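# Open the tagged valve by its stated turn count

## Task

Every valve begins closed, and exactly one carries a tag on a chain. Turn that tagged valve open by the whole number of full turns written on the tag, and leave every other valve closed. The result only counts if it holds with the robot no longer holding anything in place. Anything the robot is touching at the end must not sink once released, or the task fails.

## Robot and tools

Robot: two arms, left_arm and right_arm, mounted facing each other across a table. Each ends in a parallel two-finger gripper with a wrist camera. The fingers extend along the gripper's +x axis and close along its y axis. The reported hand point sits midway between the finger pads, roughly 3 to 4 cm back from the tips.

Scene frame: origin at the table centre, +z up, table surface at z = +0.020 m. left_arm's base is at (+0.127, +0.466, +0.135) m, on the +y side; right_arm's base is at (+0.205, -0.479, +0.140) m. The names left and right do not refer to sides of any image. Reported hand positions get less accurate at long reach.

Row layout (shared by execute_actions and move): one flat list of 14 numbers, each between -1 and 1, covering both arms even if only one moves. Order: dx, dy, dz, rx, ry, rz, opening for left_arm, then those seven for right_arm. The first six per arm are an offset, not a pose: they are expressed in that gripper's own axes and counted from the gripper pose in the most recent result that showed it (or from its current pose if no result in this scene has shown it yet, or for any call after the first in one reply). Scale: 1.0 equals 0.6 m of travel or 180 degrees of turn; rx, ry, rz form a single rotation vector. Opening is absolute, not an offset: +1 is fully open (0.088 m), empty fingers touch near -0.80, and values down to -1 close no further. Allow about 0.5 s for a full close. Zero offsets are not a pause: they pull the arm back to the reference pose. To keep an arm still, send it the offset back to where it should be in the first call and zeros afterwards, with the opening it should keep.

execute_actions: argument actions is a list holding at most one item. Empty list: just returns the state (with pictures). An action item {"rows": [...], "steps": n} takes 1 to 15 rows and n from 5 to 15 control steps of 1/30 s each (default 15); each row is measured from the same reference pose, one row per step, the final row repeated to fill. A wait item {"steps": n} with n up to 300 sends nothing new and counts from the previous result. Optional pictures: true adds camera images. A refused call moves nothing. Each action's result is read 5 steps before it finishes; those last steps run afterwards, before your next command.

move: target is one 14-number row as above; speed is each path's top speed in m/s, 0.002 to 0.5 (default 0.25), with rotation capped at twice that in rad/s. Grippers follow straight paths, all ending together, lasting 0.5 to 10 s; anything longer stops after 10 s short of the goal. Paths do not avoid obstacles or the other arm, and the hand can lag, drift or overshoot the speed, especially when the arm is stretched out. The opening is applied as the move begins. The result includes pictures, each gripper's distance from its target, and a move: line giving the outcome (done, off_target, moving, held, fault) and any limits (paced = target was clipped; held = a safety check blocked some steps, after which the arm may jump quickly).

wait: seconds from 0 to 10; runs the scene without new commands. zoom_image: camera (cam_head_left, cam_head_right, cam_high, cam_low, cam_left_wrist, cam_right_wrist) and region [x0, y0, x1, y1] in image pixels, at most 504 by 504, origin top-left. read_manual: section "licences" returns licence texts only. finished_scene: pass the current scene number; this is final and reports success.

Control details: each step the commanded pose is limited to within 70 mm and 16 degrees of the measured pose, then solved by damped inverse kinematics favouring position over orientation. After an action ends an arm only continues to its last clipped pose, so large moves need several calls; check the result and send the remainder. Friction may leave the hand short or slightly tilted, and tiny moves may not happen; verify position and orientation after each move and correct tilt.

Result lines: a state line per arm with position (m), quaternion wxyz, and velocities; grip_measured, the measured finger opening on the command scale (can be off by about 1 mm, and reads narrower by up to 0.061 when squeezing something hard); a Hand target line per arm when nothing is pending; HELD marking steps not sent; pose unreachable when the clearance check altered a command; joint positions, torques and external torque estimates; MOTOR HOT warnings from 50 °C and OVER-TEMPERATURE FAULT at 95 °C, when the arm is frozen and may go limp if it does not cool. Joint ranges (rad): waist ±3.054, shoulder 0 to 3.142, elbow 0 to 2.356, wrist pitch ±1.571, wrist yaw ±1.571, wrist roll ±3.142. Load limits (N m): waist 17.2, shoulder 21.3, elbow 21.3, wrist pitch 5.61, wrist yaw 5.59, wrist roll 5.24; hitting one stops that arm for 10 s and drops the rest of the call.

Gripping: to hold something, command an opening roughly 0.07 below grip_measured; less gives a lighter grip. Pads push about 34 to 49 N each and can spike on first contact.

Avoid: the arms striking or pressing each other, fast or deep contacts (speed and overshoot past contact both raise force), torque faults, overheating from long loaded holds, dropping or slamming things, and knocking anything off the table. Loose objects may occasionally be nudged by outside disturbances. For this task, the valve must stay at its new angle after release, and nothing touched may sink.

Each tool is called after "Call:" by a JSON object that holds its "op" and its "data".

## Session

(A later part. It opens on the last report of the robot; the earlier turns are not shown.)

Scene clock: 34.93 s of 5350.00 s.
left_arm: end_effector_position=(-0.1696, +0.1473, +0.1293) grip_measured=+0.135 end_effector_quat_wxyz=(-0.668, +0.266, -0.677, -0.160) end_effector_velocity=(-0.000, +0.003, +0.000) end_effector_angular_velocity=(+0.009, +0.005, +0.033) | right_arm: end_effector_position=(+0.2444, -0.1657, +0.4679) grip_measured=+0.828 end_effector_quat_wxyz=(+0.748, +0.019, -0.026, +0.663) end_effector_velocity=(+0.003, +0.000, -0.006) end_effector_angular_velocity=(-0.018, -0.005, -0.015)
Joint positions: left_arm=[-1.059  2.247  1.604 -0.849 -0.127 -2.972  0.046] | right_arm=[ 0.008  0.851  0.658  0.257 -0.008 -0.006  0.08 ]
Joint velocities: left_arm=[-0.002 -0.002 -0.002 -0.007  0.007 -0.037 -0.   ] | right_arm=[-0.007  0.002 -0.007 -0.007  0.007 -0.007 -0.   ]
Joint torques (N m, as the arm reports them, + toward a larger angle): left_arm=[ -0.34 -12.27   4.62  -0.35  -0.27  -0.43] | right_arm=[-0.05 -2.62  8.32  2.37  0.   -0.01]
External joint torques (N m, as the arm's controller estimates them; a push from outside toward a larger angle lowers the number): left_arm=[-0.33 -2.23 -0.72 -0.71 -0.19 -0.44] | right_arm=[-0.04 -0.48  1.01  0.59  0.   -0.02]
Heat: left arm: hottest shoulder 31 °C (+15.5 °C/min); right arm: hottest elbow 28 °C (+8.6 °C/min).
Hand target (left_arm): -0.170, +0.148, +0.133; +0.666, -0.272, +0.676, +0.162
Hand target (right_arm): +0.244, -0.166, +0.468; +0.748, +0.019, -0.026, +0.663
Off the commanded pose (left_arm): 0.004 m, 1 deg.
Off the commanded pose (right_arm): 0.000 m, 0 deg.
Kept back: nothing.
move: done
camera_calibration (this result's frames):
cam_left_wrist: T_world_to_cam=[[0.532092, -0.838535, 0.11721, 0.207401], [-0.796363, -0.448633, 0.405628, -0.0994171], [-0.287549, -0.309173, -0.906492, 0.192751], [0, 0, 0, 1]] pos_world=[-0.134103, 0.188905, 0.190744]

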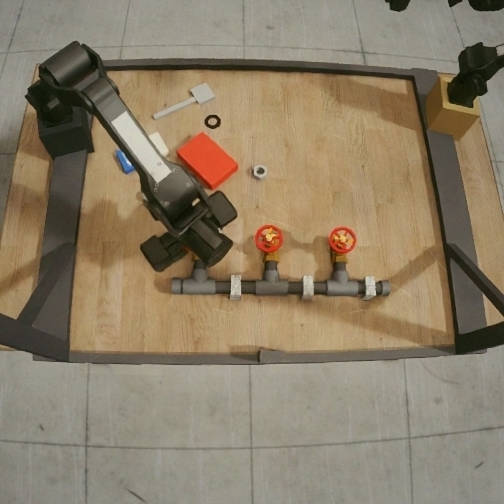

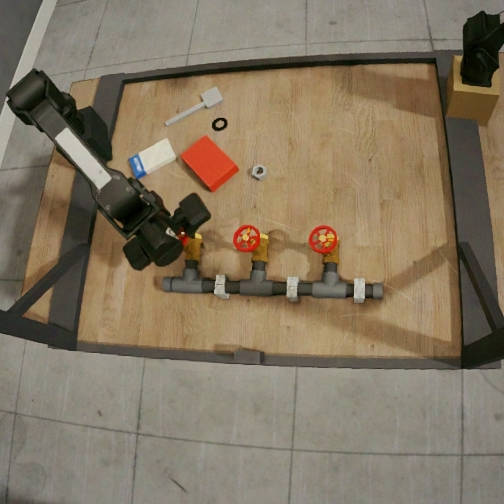

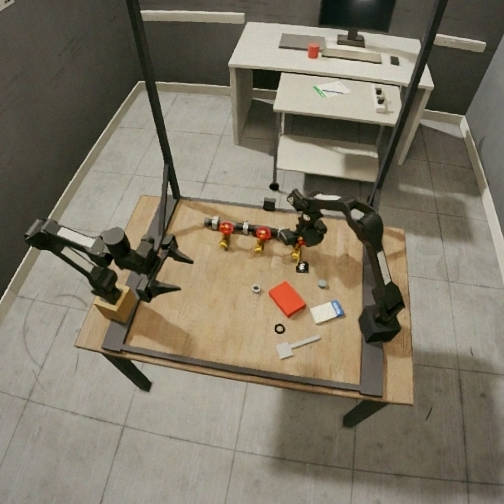

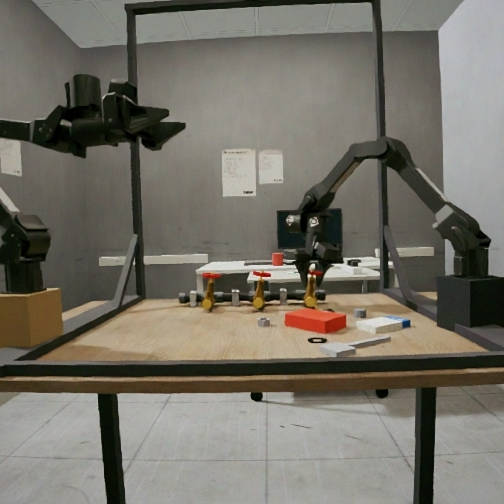

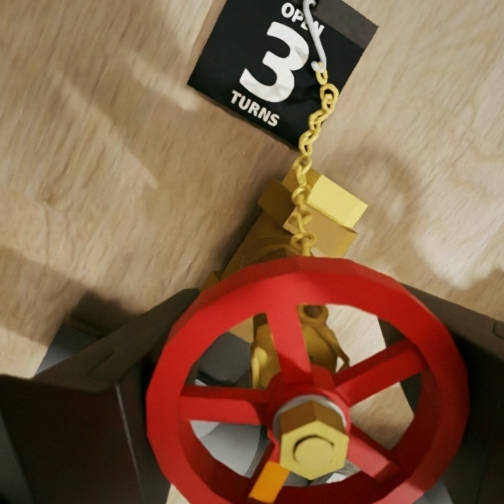

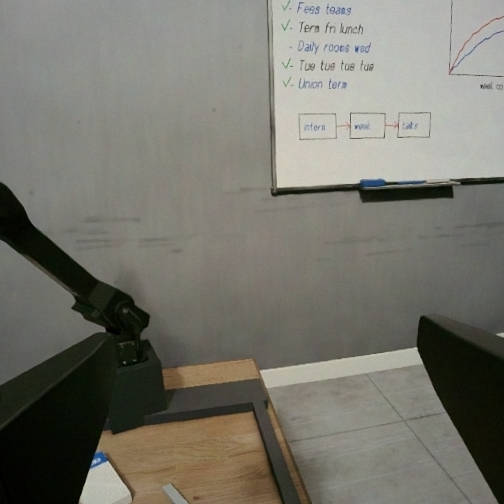

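Call:
{"op": "execute_actions", "data": {"actions": [{"rows":[[0,0,0,0,0,0,0.6,0,0,0,0,0,0,0.83]],"steps":8}]}}

Call:
{"op": "move", "data": {"target": [-0.014,0,0,0.95,0,0,0.6,0,0,0,0,0,0,0.83], "speed": 0.5}}

Call:
{"op": "move", "data": {"target": [0,0,0,0.95,0,0,0.6,0,0,0,0,0,0,0.83], "speed": 0.5}}

Scene clock: 35.23 s of 5350.00 s.
left_arm: end_effector_position=(-0.1688, +0.1480, +0.1289) grip_measured=+0.361 end_effector_quat_wxyz=(-0.669, +0.266, -0.675, -0.162) end_effector_velocity=(-0.008, -0.005, +0.002) end_effector_angular_velocity=(-0.031, +0.043, +0.004) | right_arm: end_effector_position=(+0.2444, -0.1657, +0.4679) grip_measured=+0.828 end_effector_quat_wxyz=(+0.748, +0.019, -0.026, +0.663) end_effector_velocity=(-0.000, -0.000, -0.002) end_effector_angular_velocity=(-0.006, +0.008, +0.005)
Joint positions: left_arm=[-1.059  2.248  1.604 -0.853 -0.127 -2.975  0.057] | right_arm=[ 0.008  0.851  0.658  0.257 -0.008 -0.006  0.08 ]
Joint velocities: left_arm=[-0.002 -0.007 -0.007  0.051  0.007 -0.007  0.096] | right_arm=[-0.002 -0.002 -0.002 -0.007 -0.007  0.007 -0.   ]
Joint torques (N m, as the arm reports them, + toward a larger angle): left_arm=[  0.03 -11.44   4.6    0.15  -0.1   -0.04] | right_arm=[ 0.02 -2.63  8.36  2.37  0.01 -0.01]
External joint torques (N m, as the arm's controller estimates them; a push from outside toward a larger angle lowers the number): left_arm=[ 0.05 -1.35 -0.92 -0.25 -0.03 -0.07] | right_arm=[ 0.02 -0.44  0.99  0.57  0.01 -0.02]
Heat: left arm: hottest shoulder 31 °C (+15.3 °C/min); right arm: hottest elbow 28 °C (+8.5 °C/min).
Steps of this call (steps 1 to 6: nothing new was sent; steps 7 to 9: the first 3 steps of this action). Readings (end_effector_position):
7: left_arm (-0.1694, +0.1474, +0.1289) | right_arm (+0.2444, -0.1657, +0.4679)
8: left_arm (-0.1688, +0.1480, +0.1289) | right_arm (+0.2444, -0.1657, +0.4679)
9: the state above

Scene clock: 39.43 s of 5350.00 s.
left_arm: end_effector_position=(-0.1660, +0.1512, +0.1296) grip_measured=+0.598 end_effector_quat_wxyz=(+0.318, +0.651, +0.219, -0.653) end_effector_velocity=(+0.001, +0.001, +0.000) end_effector_angular_velocity=(+0.000, -0.011, -0.009) | right_arm: end_effector_position=(+0.2444, -0.1657, +0.4679) grip_measured=+0.828 end_effector_quat_wxyz=(+0.748, +0.019, -0.026, +0.663) end_effector_velocity=(-0.002, +0.001, -0.003) end_effector_angular_velocity=(-0.013, -0.007, +0.019)
Joint positions: left_arm=[-1.06   2.246  1.604 -0.874 -0.129  0.     0.068] | right_arm=[ 0.008  0.851  0.658  0.257 -0.008 -0.006  0.08 ]
Joint velocities: left_arm=[-0.002 -0.002 -0.002 -0.007 -0.007  0.007 -0.   ] | right_arm=[-0.002  0.002 -0.002 -0.007 -0.022 -0.007 -0.   ]
Joint torques (N m, as the arm reports them, + toward a larger angle): left_arm=[ -0.05 -13.04   5.61   0.    -0.05   0.24] | right_arm=[ 0.06 -2.62  8.36  2.37 -0.01  0.  ]
External joint torques (N m, as the arm's controller estimates them; a push from outside toward a larger angle lowers the number): left_arm=[-0.05 -3.    0.24 -0.42  0.04  0.25] | right_arm=[ 0.05 -0.44  0.97  0.57 -0.01 -0.01]
Heat: left arm: hottest shoulder 32 °C (+15.2 °C/min); right arm: hottest elbow 28 °C (+7.6 °C/min).
Hand target (left_arm): -0.170, +0.149, +0.138; +0.318, +0.645, +0.214, -0.661
Hand target (right_arm): +0.244, -0.166, +0.468; +0.748, +0.019, -0.026, +0.663
Off your previous action's commanded pose (left_arm): 0.000 m, 0 deg at its last step (step 5 of this call).
Off your previous action's commanded pose (right_arm): 0.000 m, 0 deg at its last step (step 5 of this call).
Off the commanded pose (left_arm): 0.009 m, 1 deg.
Off the commanded pose (right_arm): 0.000 m, 0 deg.
Kept back: nothing.
move: off_target (left_arm)
camera_calibration (this result's frames):
cam_left_wrist: T_world_to_cam=[[-0.662195, 0.733427, -0.153566, -0.192064], [0.671922, 0.671899, 0.311565, -0.0084409], [0.331691, 0.103132, -0.937734, 0.239744], [0, 0, 0, 1]] pos_world=[-0.201033, 0.121811, 0.197952]

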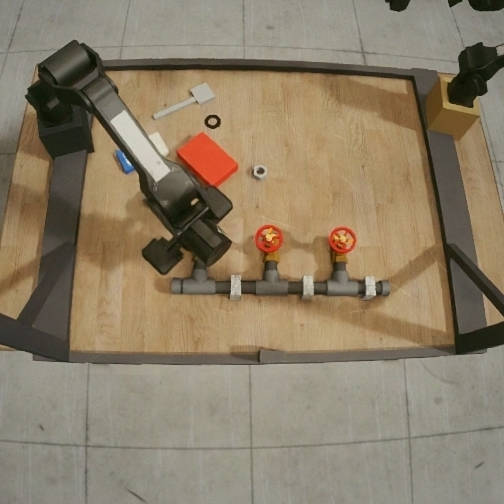

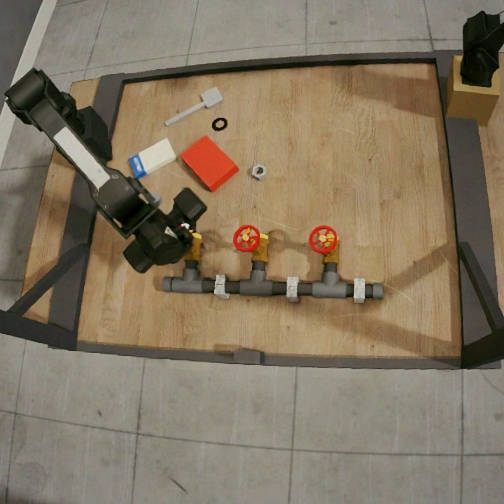

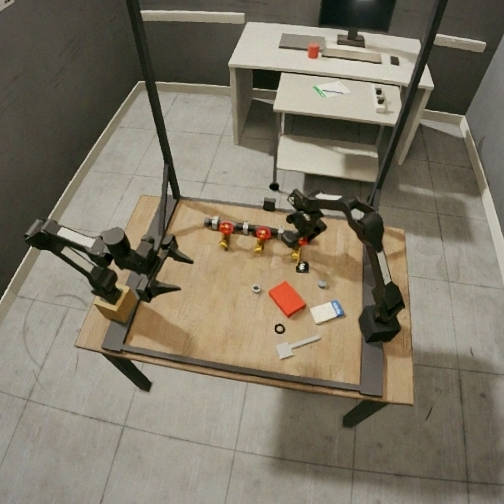

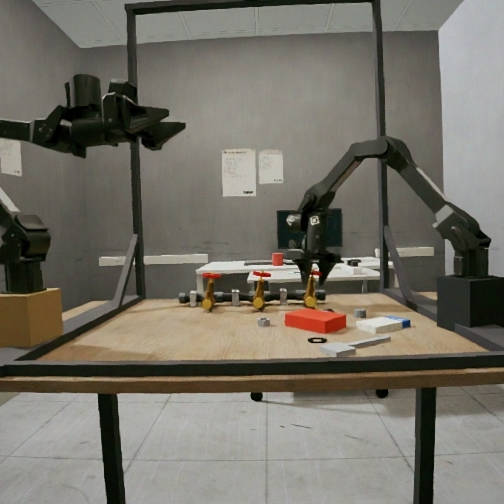

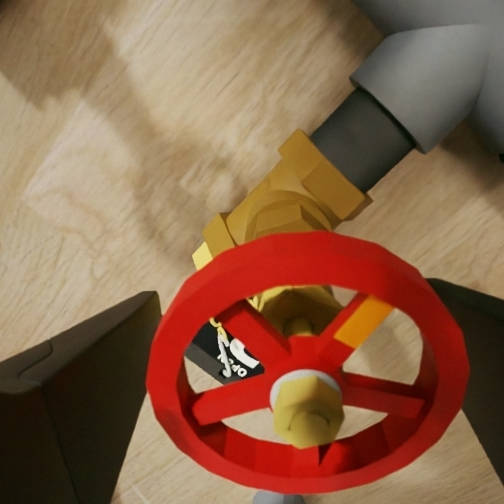

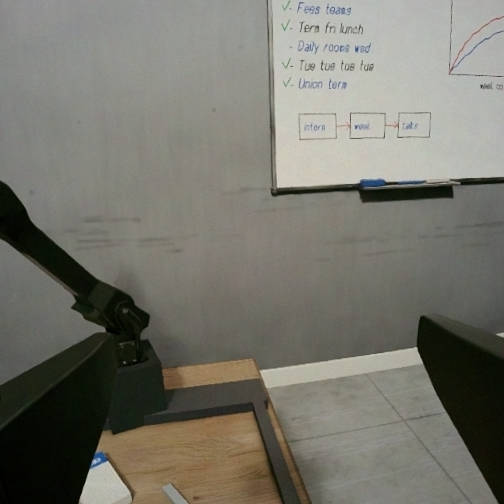

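Scene clock: 43.07 s of 5350.00 s.
left_arm: end_effector_position=(-0.1660, +0.1512, +0.1296) grip_measured=+0.598 end_effector_quat_wxyz=(-0.623, +0.370, -0.633, -0.272) end_effector_velocity=(+0.004, +0.004, +0.000) end_effector_angular_velocity=(+0.011, -0.022, -0.009) | right_arm: end_effector_position=(+0.2444, -0.1657, +0.4679) grip_measured=+0.828 end_effector_quat_wxyz=(+0.748, +0.019, -0.026, +0.663) end_effector_velocity=(-0.002, +0.000, -0.005) end_effector_angular_velocity=(-0.021, +0.010, +0.010)
Joint positions: left_arm=[-1.06   2.246  1.604 -0.874 -0.129  2.978  0.068] | right_arm=[ 0.008  0.851  0.658  0.257 -0.008 -0.006  0.08 ]
Joint velocities: left_arm=[-0.002 -0.002 -0.002 -0.022 -0.007  0.007 -0.   ] | right_arm=[ 0.002 -0.002 -0.002 -0.022 -0.007  0.007  0.   ]
Joint torques (N m, as the arm reports them, + toward a larger angle): left_arm=[ -0.02 -11.41   4.48   0.02  -0.11   0.21] | right_arm=[ 0.   -2.64  8.35  2.38 -0.01  0.  ]
External joint torques (N m, as the arm's controller estimates them; a push from outside toward a larger angle lowers the number): left_arm=[-0.02 -1.46 -0.75 -0.27 -0.04  0.2 ] | right_arm=[-0.02 -0.48  1.01  0.59 -0.01 -0.01]
Heat: left arm: hottest shoulder 32 °C (+13.9 °C/min); right arm: hottest elbow 28 °C (+7.0 °C/min).
Hand target (left_arm): -0.166, +0.151, +0.130; +0.624, -0.368, +0.634, +0.269
Hand target (right_arm): +0.244, -0.166, +0.468; +0.748, +0.019, -0.026, +0.663
Off the commanded pose (left_arm): 0.000 m, 0 deg.
Off the commanded pose (right_arm): 0.000 m, 0 deg.
Kept back: nothing.
move: done
camera_calibration (this result's frames):
cam_left_wrist: T_world_to_cam=[[0.777341, -0.621416, 0.0978954, 0.219059], [-0.597376, -0.680394, 0.424507, -0.029333], [-0.197188, -0.388467, -0.900117, 0.2214], [0, 0, 0, 1]] pos_world=[-0.144149, 0.202175, 0.190293]

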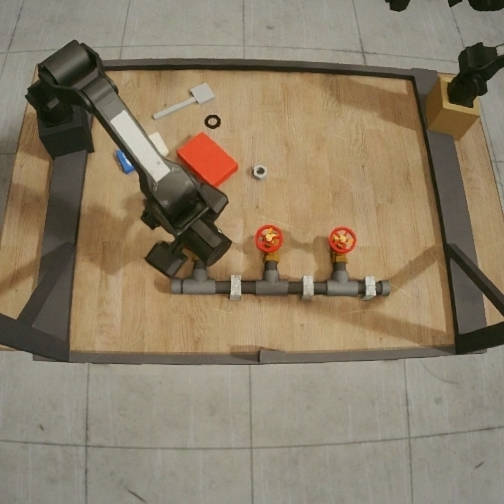

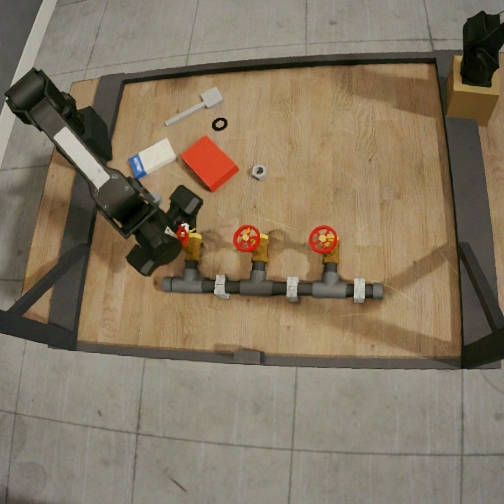

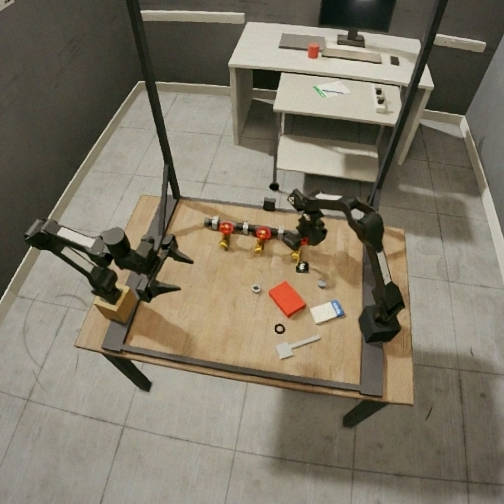

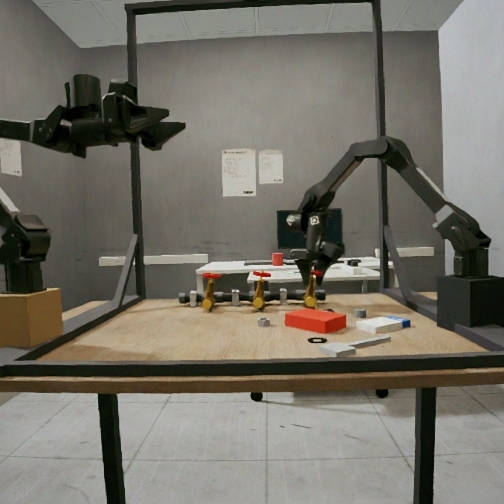

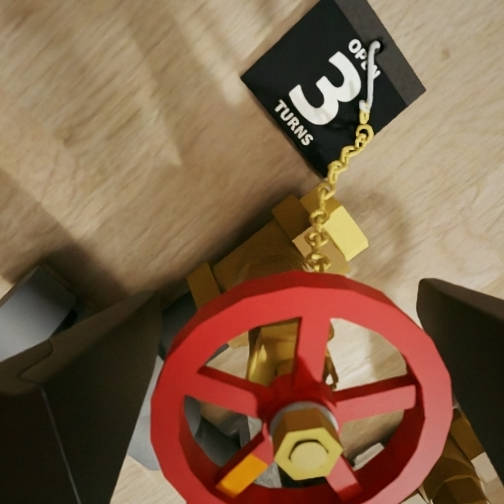

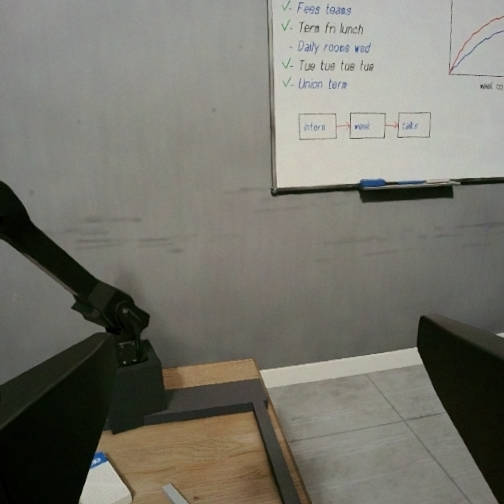

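Call:
{"op": "execute_actions", "data": {"actions": [{"rows":[[-0.018,0,-0.01,0,0.006,0,0.45,0,0,0,0,0,0,0.83]],"steps":15}]}}

Call:
{"op": "execute_actions", "data": {"actions": [{"rows":[[0,0,0,0,0,0,0.08,0,0,0,0,0,0,0.83]],"steps":12}]}}

Call:
{"op": "move", "data": {"target": [-0.004,0,0,-0.955,0,0,0.08,0,0,0,0,0,0,0.83], "speed": 0.5}}

Call:
{"op": "move", "data": {"target": [-0.004,0,0,-0.955,0,0,0.08,0,0,0,0,0,0,0.83], "speed": 0.5}}

Scene clock: 43.60 s of 5350.00 s.
left_arm: end_effector_position=(-0.1666, +0.1505, +0.1329) grip_measured=+0.462 end_effector_quat_wxyz=(-0.624, +0.369, -0.633, -0.271) end_effector_velocity=(-0.005, +0.001, +0.004) end_effector_angular_velocity=(-0.000, +0.011, -0.000) | right_arm: end_effector_position=(+0.2444, -0.1657, +0.4679) grip_measured=+0.828 end_effector_quat_wxyz=(+0.748, +0.019, -0.026, +0.663) end_effector_velocity=(-0.002, -0.000, +0.000) end_effector_angular_velocity=(-0.003, -0.007, +0.009)
Joint positions: left_arm=[-1.06   2.246  1.619 -0.89  -0.129  2.979  0.062] | right_arm=[ 0.008  0.851  0.658  0.257 -0.008 -0.006  0.08 ]
Joint velocities: left_arm=[-0.007 -0.002  0.012 -0.007  0.007 -0.007 -0.004] | right_arm=[ 0.002 -0.002  0.002 -0.007 -0.007 -0.007  0.   ]
Joint torques (N m, as the arm reports them, + toward a larger angle): left_arm=[ -0.12 -12.64   5.54  -0.11  -0.12   0.01] | right_arm=[-0.06 -2.68  8.36  2.38 -0.01  0.  ]
External joint torques (N m, as the arm's controller estimates them; a push from outside toward a larger angle lowers the number): left_arm=[-0.04 -2.65  0.24 -0.41 -0.06  0.01] | right_arm=[-0.09 -0.45  0.92  0.56  0.   -0.01]
Heat: left arm: hottest shoulder 33 °C (+15.1 °C/min); right arm: hottest elbow 28 °C (+6.9 °C/min).
Steps of this call (steps 1 to 6: nothing new was sent; steps 7 to 16: the first 10 steps of this action). Readings (end_effector_position):
7: left_arm (-0.1659, +0.1512, +0.1297) | right_arm (+0.2444, -0.1657, +0.4679)
8: left_arm (-0.1657, +0.1514, +0.1301) | right_arm (+0.2444, -0.1657, +0.4679)
10: left_arm (-0.1656, +0.1515, +0.1309) | right_arm (+0.2444, -0.1657, +0.4679)
14: left_arm (-0.1665, +0.1507, +0.1325) | right_arm (+0.2444, -0.1657, +0.4679)
16: the state above

Scene clock: 44.00 s of 5350.00 s.
left_arm: end_effector_position=(-0.1673, +0.1511, +0.1331) grip_measured=+0.162 end_effector_quat_wxyz=(-0.624, +0.368, -0.633, -0.271) end_effector_velocity=(+0.002, +0.002, -0.002) end_effector_angular_velocity=(+0.003, -0.013, +0.005) | right_arm: end_effector_position=(+0.2444, -0.1657, +0.4679) grip_measured=+0.828 end_effector_quat_wxyz=(+0.748, +0.019, -0.026, +0.663) end_effector_velocity=(-0.003, +0.000, -0.005) end_effector_angular_velocity=(-0.025, -0.020, +0.018)
Joint positions: left_arm=[-1.062  2.246  1.62  -0.891 -0.127  2.979  0.047] | right_arm=[ 0.008  0.851  0.658  0.257 -0.008 -0.006  0.08 ]
Joint velocities: left_arm=[-0.002  0.002 -0.002 -0.007 -0.007 -0.007  0.   ] | right_arm=[-0.002 -0.002 -0.002 -0.022 -0.022 -0.022 -0.   ]
Joint torques (N m, as the arm reports them, + toward a larger angle): left_arm=[  0.23 -11.34   4.68   0.    -0.14   0.01] | right_arm=[ 0.02 -2.63  8.38  2.38 -0.01  0.01]
External joint torques (N m, as the arm's controller estimates them; a push from outside toward a larger angle lowers the number): left_arm=[ 0.22 -1.4  -0.58 -0.31 -0.07  0.  ] | right_arm=[ 0.01 -0.42  0.97  0.58 -0.01  0.  ]
Heat: left arm: hottest shoulder 33 °C (+15.0 °C/min); right arm: hottest elbow 28 °C (+6.8 °C/min).
Off your previous action's commanded pose (left_arm): 0.009 m, 1 deg at its last step (step 5 of this call).
Off your previous action's commanded pose (right_arm): 0.000 m, 0 deg at its last step (step 5 of this call).
Steps of this call (steps 1 to 5: the last 5 steps of your previous action; steps 6 to 12: the first 7 steps of this action, its rows measured from where the robot was after step 5). Readings (end_effector_position):
5: left_arm (-0.1666, +0.1505, +0.1331) | right_arm (+0.2444, -0.1657, +0.4679)
6: left_arm (-0.1666, +0.1505, +0.1331) | right_arm (+0.2444, -0.1657, +0.4679)
7: left_arm (-0.1666, +0.1505, +0.1331) | right_arm (+0.2444, -0.1657, +0.4679)
9: left_arm (-0.1670, +0.1510, +0.1330) | right_arm (+0.2444, -0.1657, +0.4679)
12: the state above

Scene clock: 47.90 s of 5350.00 s.
left_arm: end_effector_position=(-0.1702, +0.1476, +0.1336) grip_measured=+0.160 end_effector_quat_wxyz=(+0.321, +0.643, +0.222, -0.659) end_effector_velocity=(+0.001, +0.002, +0.000) end_effector_angular_velocity=(+0.009, +0.005, +0.038) | right_arm: end_effector_position=(+0.2444, -0.1657, +0.4679) grip_measured=+0.828 end_effector_quat_wxyz=(+0.748, +0.019, -0.026, +0.663) end_effector_velocity=(-0.000, -0.000, +0.000) end_effector_angular_velocity=(-0.003, -0.007, +0.004)
Joint positions: left_arm=[-1.059  2.246  1.621 -0.873 -0.121 -0.007  0.047] | right_arm=[ 0.008  0.851  0.658  0.257 -0.008 -0.006  0.08 ]
Joint velocities: left_arm=[ 0.002 -0.002 -0.002 -0.007  0.007 -0.037 -0.   ] | right_arm=[-0.002 -0.002  0.002 -0.007 -0.007 -0.007 -0.   ]
Joint torques (N m, as the arm reports them, + toward a larger angle): left_arm=[ -0.31 -11.96   4.87  -1.62  -0.28  -0.5 ] | right_arm=[-0.04 -2.65  8.35  2.38  0.   -0.01]
External joint torques (N m, as the arm's controller estimates them; a push from outside toward a larger angle lowers the number): left_arm=[-0.37 -1.82 -0.59 -2.08 -0.18 -0.49] | right_arm=[-0.04 -0.39  0.88  0.55  0.   -0.01]
Heat: left arm: hottest shoulder 33 °C (+13.8 °C/min); right arm: hottest elbow 28 °C (+6.3 °C/min).
Hand target (left_arm): -0.167, +0.151, +0.135; +0.323, +0.649, +0.226, -0.651
Hand target (right_arm): +0.244, -0.166, +0.468; +0.748, +0.019, -0.026, +0.663
Off your previous action's commanded pose (left_arm): 0.001 m, 0 deg at its last step (step 5 of this call).
Off your previous action's commanded pose (right_arm): 0.000 m, 0 deg at its last step (step 5 of this call).
Off the commanded pose (left_arm): 0.005 m, 1 deg.
Off the commanded pose (right_arm): 0.000 m, 0 deg.
Kept back: nothing.
move: done
camera_calibration (this result's frames):
cam_left_wrist: T_world_to_cam=[[-0.671032, 0.726777, -0.146665, -0.193072], [0.672052, 0.679772, 0.293693, -0.00324053], [0.313149, 0.098511, -0.944581, 0.243722], [0, 0, 0, 1]] pos_world=[-0.203701, 0.118514, 0.20285]

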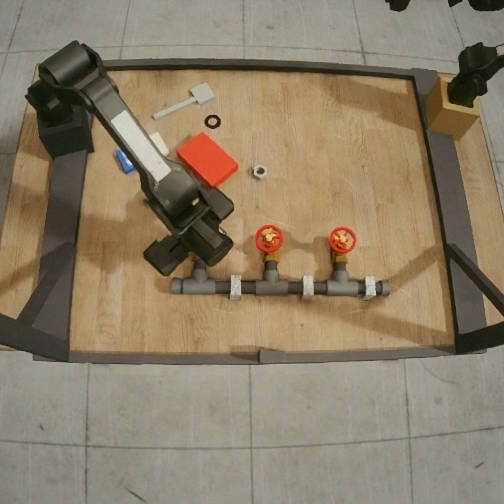

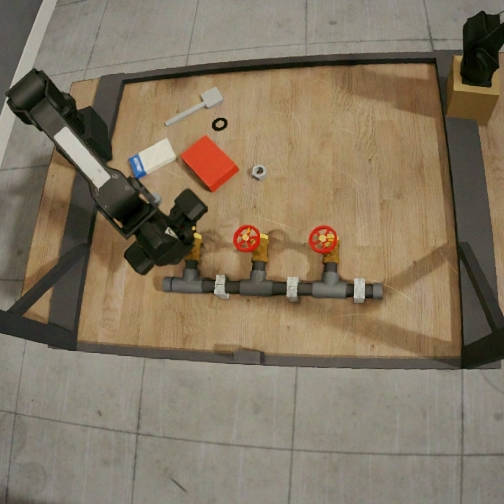

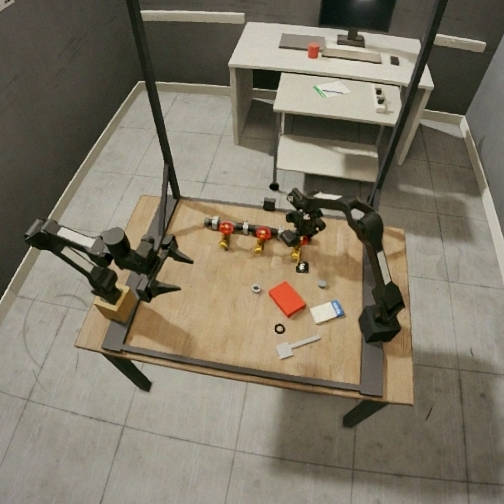

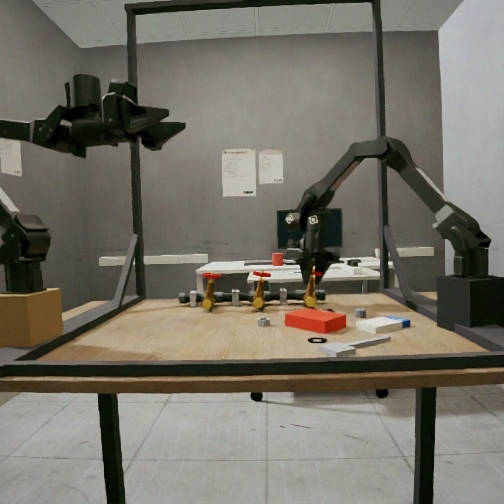

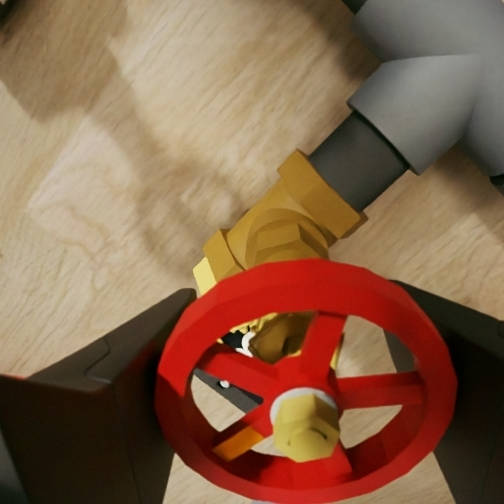

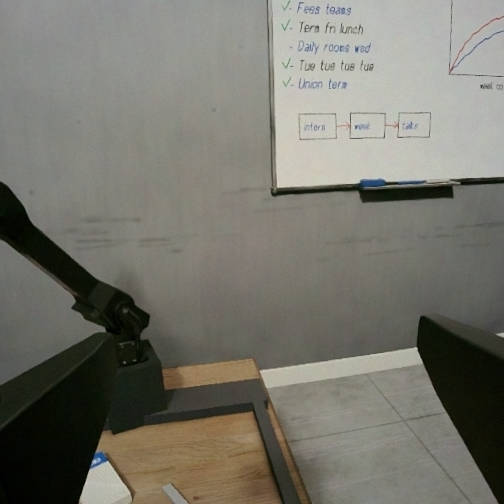

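Scene clock: 51.57 s of 5350.00 s.
left_arm: end_effector_position=(-0.1687, +0.1482, +0.1314) grip_measured=+0.148 end_effector_quat_wxyz=(-0.667, +0.267, -0.673, -0.176) end_effector_velocity=(+0.001, +0.001, +0.002) end_effector_angular_velocity=(-0.004, -0.006, +0.005) | right_arm: end_effector_position=(+0.2444, -0.1657, +0.4679) grip_measured=+0.828 end_effector_quat_wxyz=(+0.748, +0.019, -0.026, +0.663) end_effector_velocity=(-0.003, +0.000, -0.005) end_effector_angular_velocity=(-0.025, -0.020, +0.018)
Joint positions: left_arm=[-1.054  2.25   1.621 -0.877 -0.111 -2.994  0.046] | right_arm=[ 0.008  0.851  0.658  0.257 -0.008 -0.006  0.08 ]
Joint velocities: left_arm=[-0.002 -0.007 -0.002 -0.007 -0.007 -0.007 -0.   ] | right_arm=[-0.002 -0.002 -0.002 -0.022 -0.022 -0.022  0.   ]
Joint torques (N m, as the arm reports them, + toward a larger angle): left_arm=[ -0.57 -12.37   4.87  -0.15  -0.36  -0.4 ] | right_arm=[-0.02 -2.67  8.33  2.37 -0.01 -0.01]
External joint torques (N m, as the arm's controller estimates them; a push from outside toward a larger angle lowers the number): left_arm=[-0.57 -2.26 -0.46 -0.46 -0.29 -0.41] | right_arm=[-0.03 -0.46  0.92  0.57 -0.01 -0.02]
Heat: left arm: hottest shoulder 34 °C (+14.0 °C/min); right arm: hottest elbow 29 °C (+7.0 °C/min).
Hand target (left_arm): -0.170, +0.148, +0.136; +0.664, -0.275, +0.673, +0.175
Hand target (right_arm): +0.244, -0.166, +0.468; +0.748, +0.019, -0.026, +0.663
Off the commanded pose (left_arm): 0.005 m, 1 deg.
Off the commanded pose (right_arm): 0.000 m, 0 deg.
Kept back: nothing.
move: done
camera_calibration (this result's frames):
cam_left_wrist: T_world_to_cam=[[0.553922, -0.826767, 0.0981162, 0.211877], [-0.782989, -0.477246, 0.398954, -0.0918315], [-0.283016, -0.297813, -0.911707, 0.195027], [0, 0, 0, 1]] pos_world=[-0.134071, 0.189429, 0.193656]

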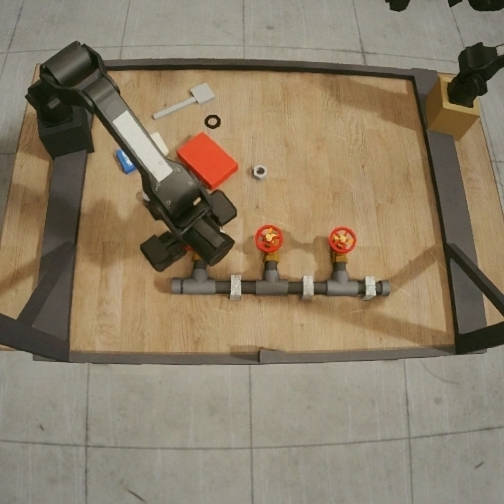

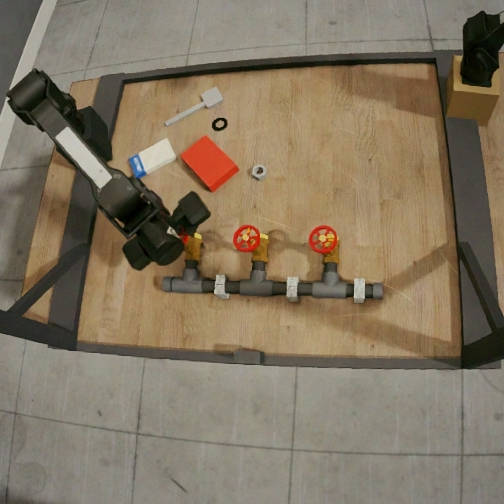

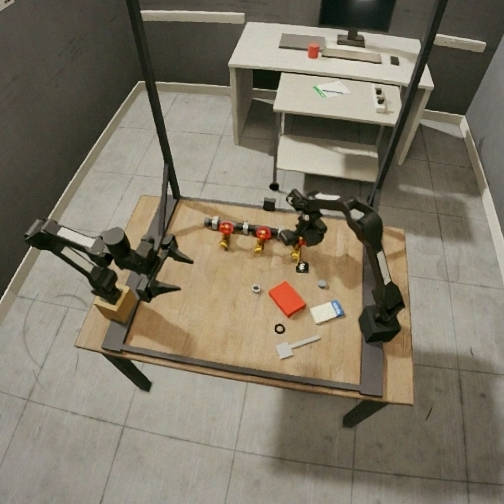

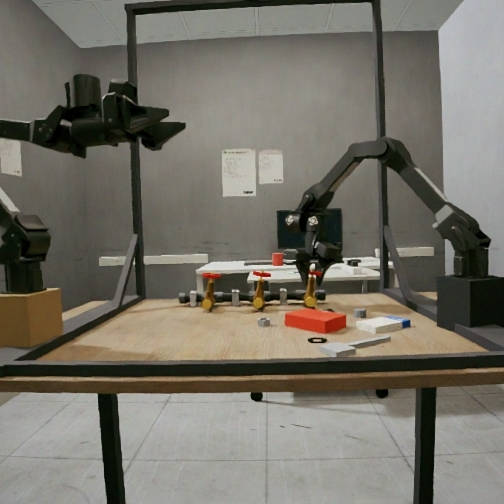

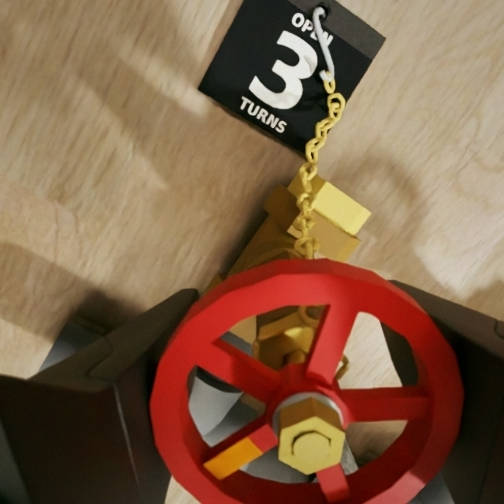

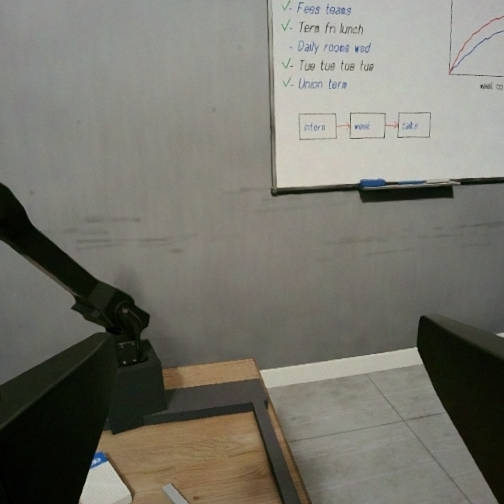

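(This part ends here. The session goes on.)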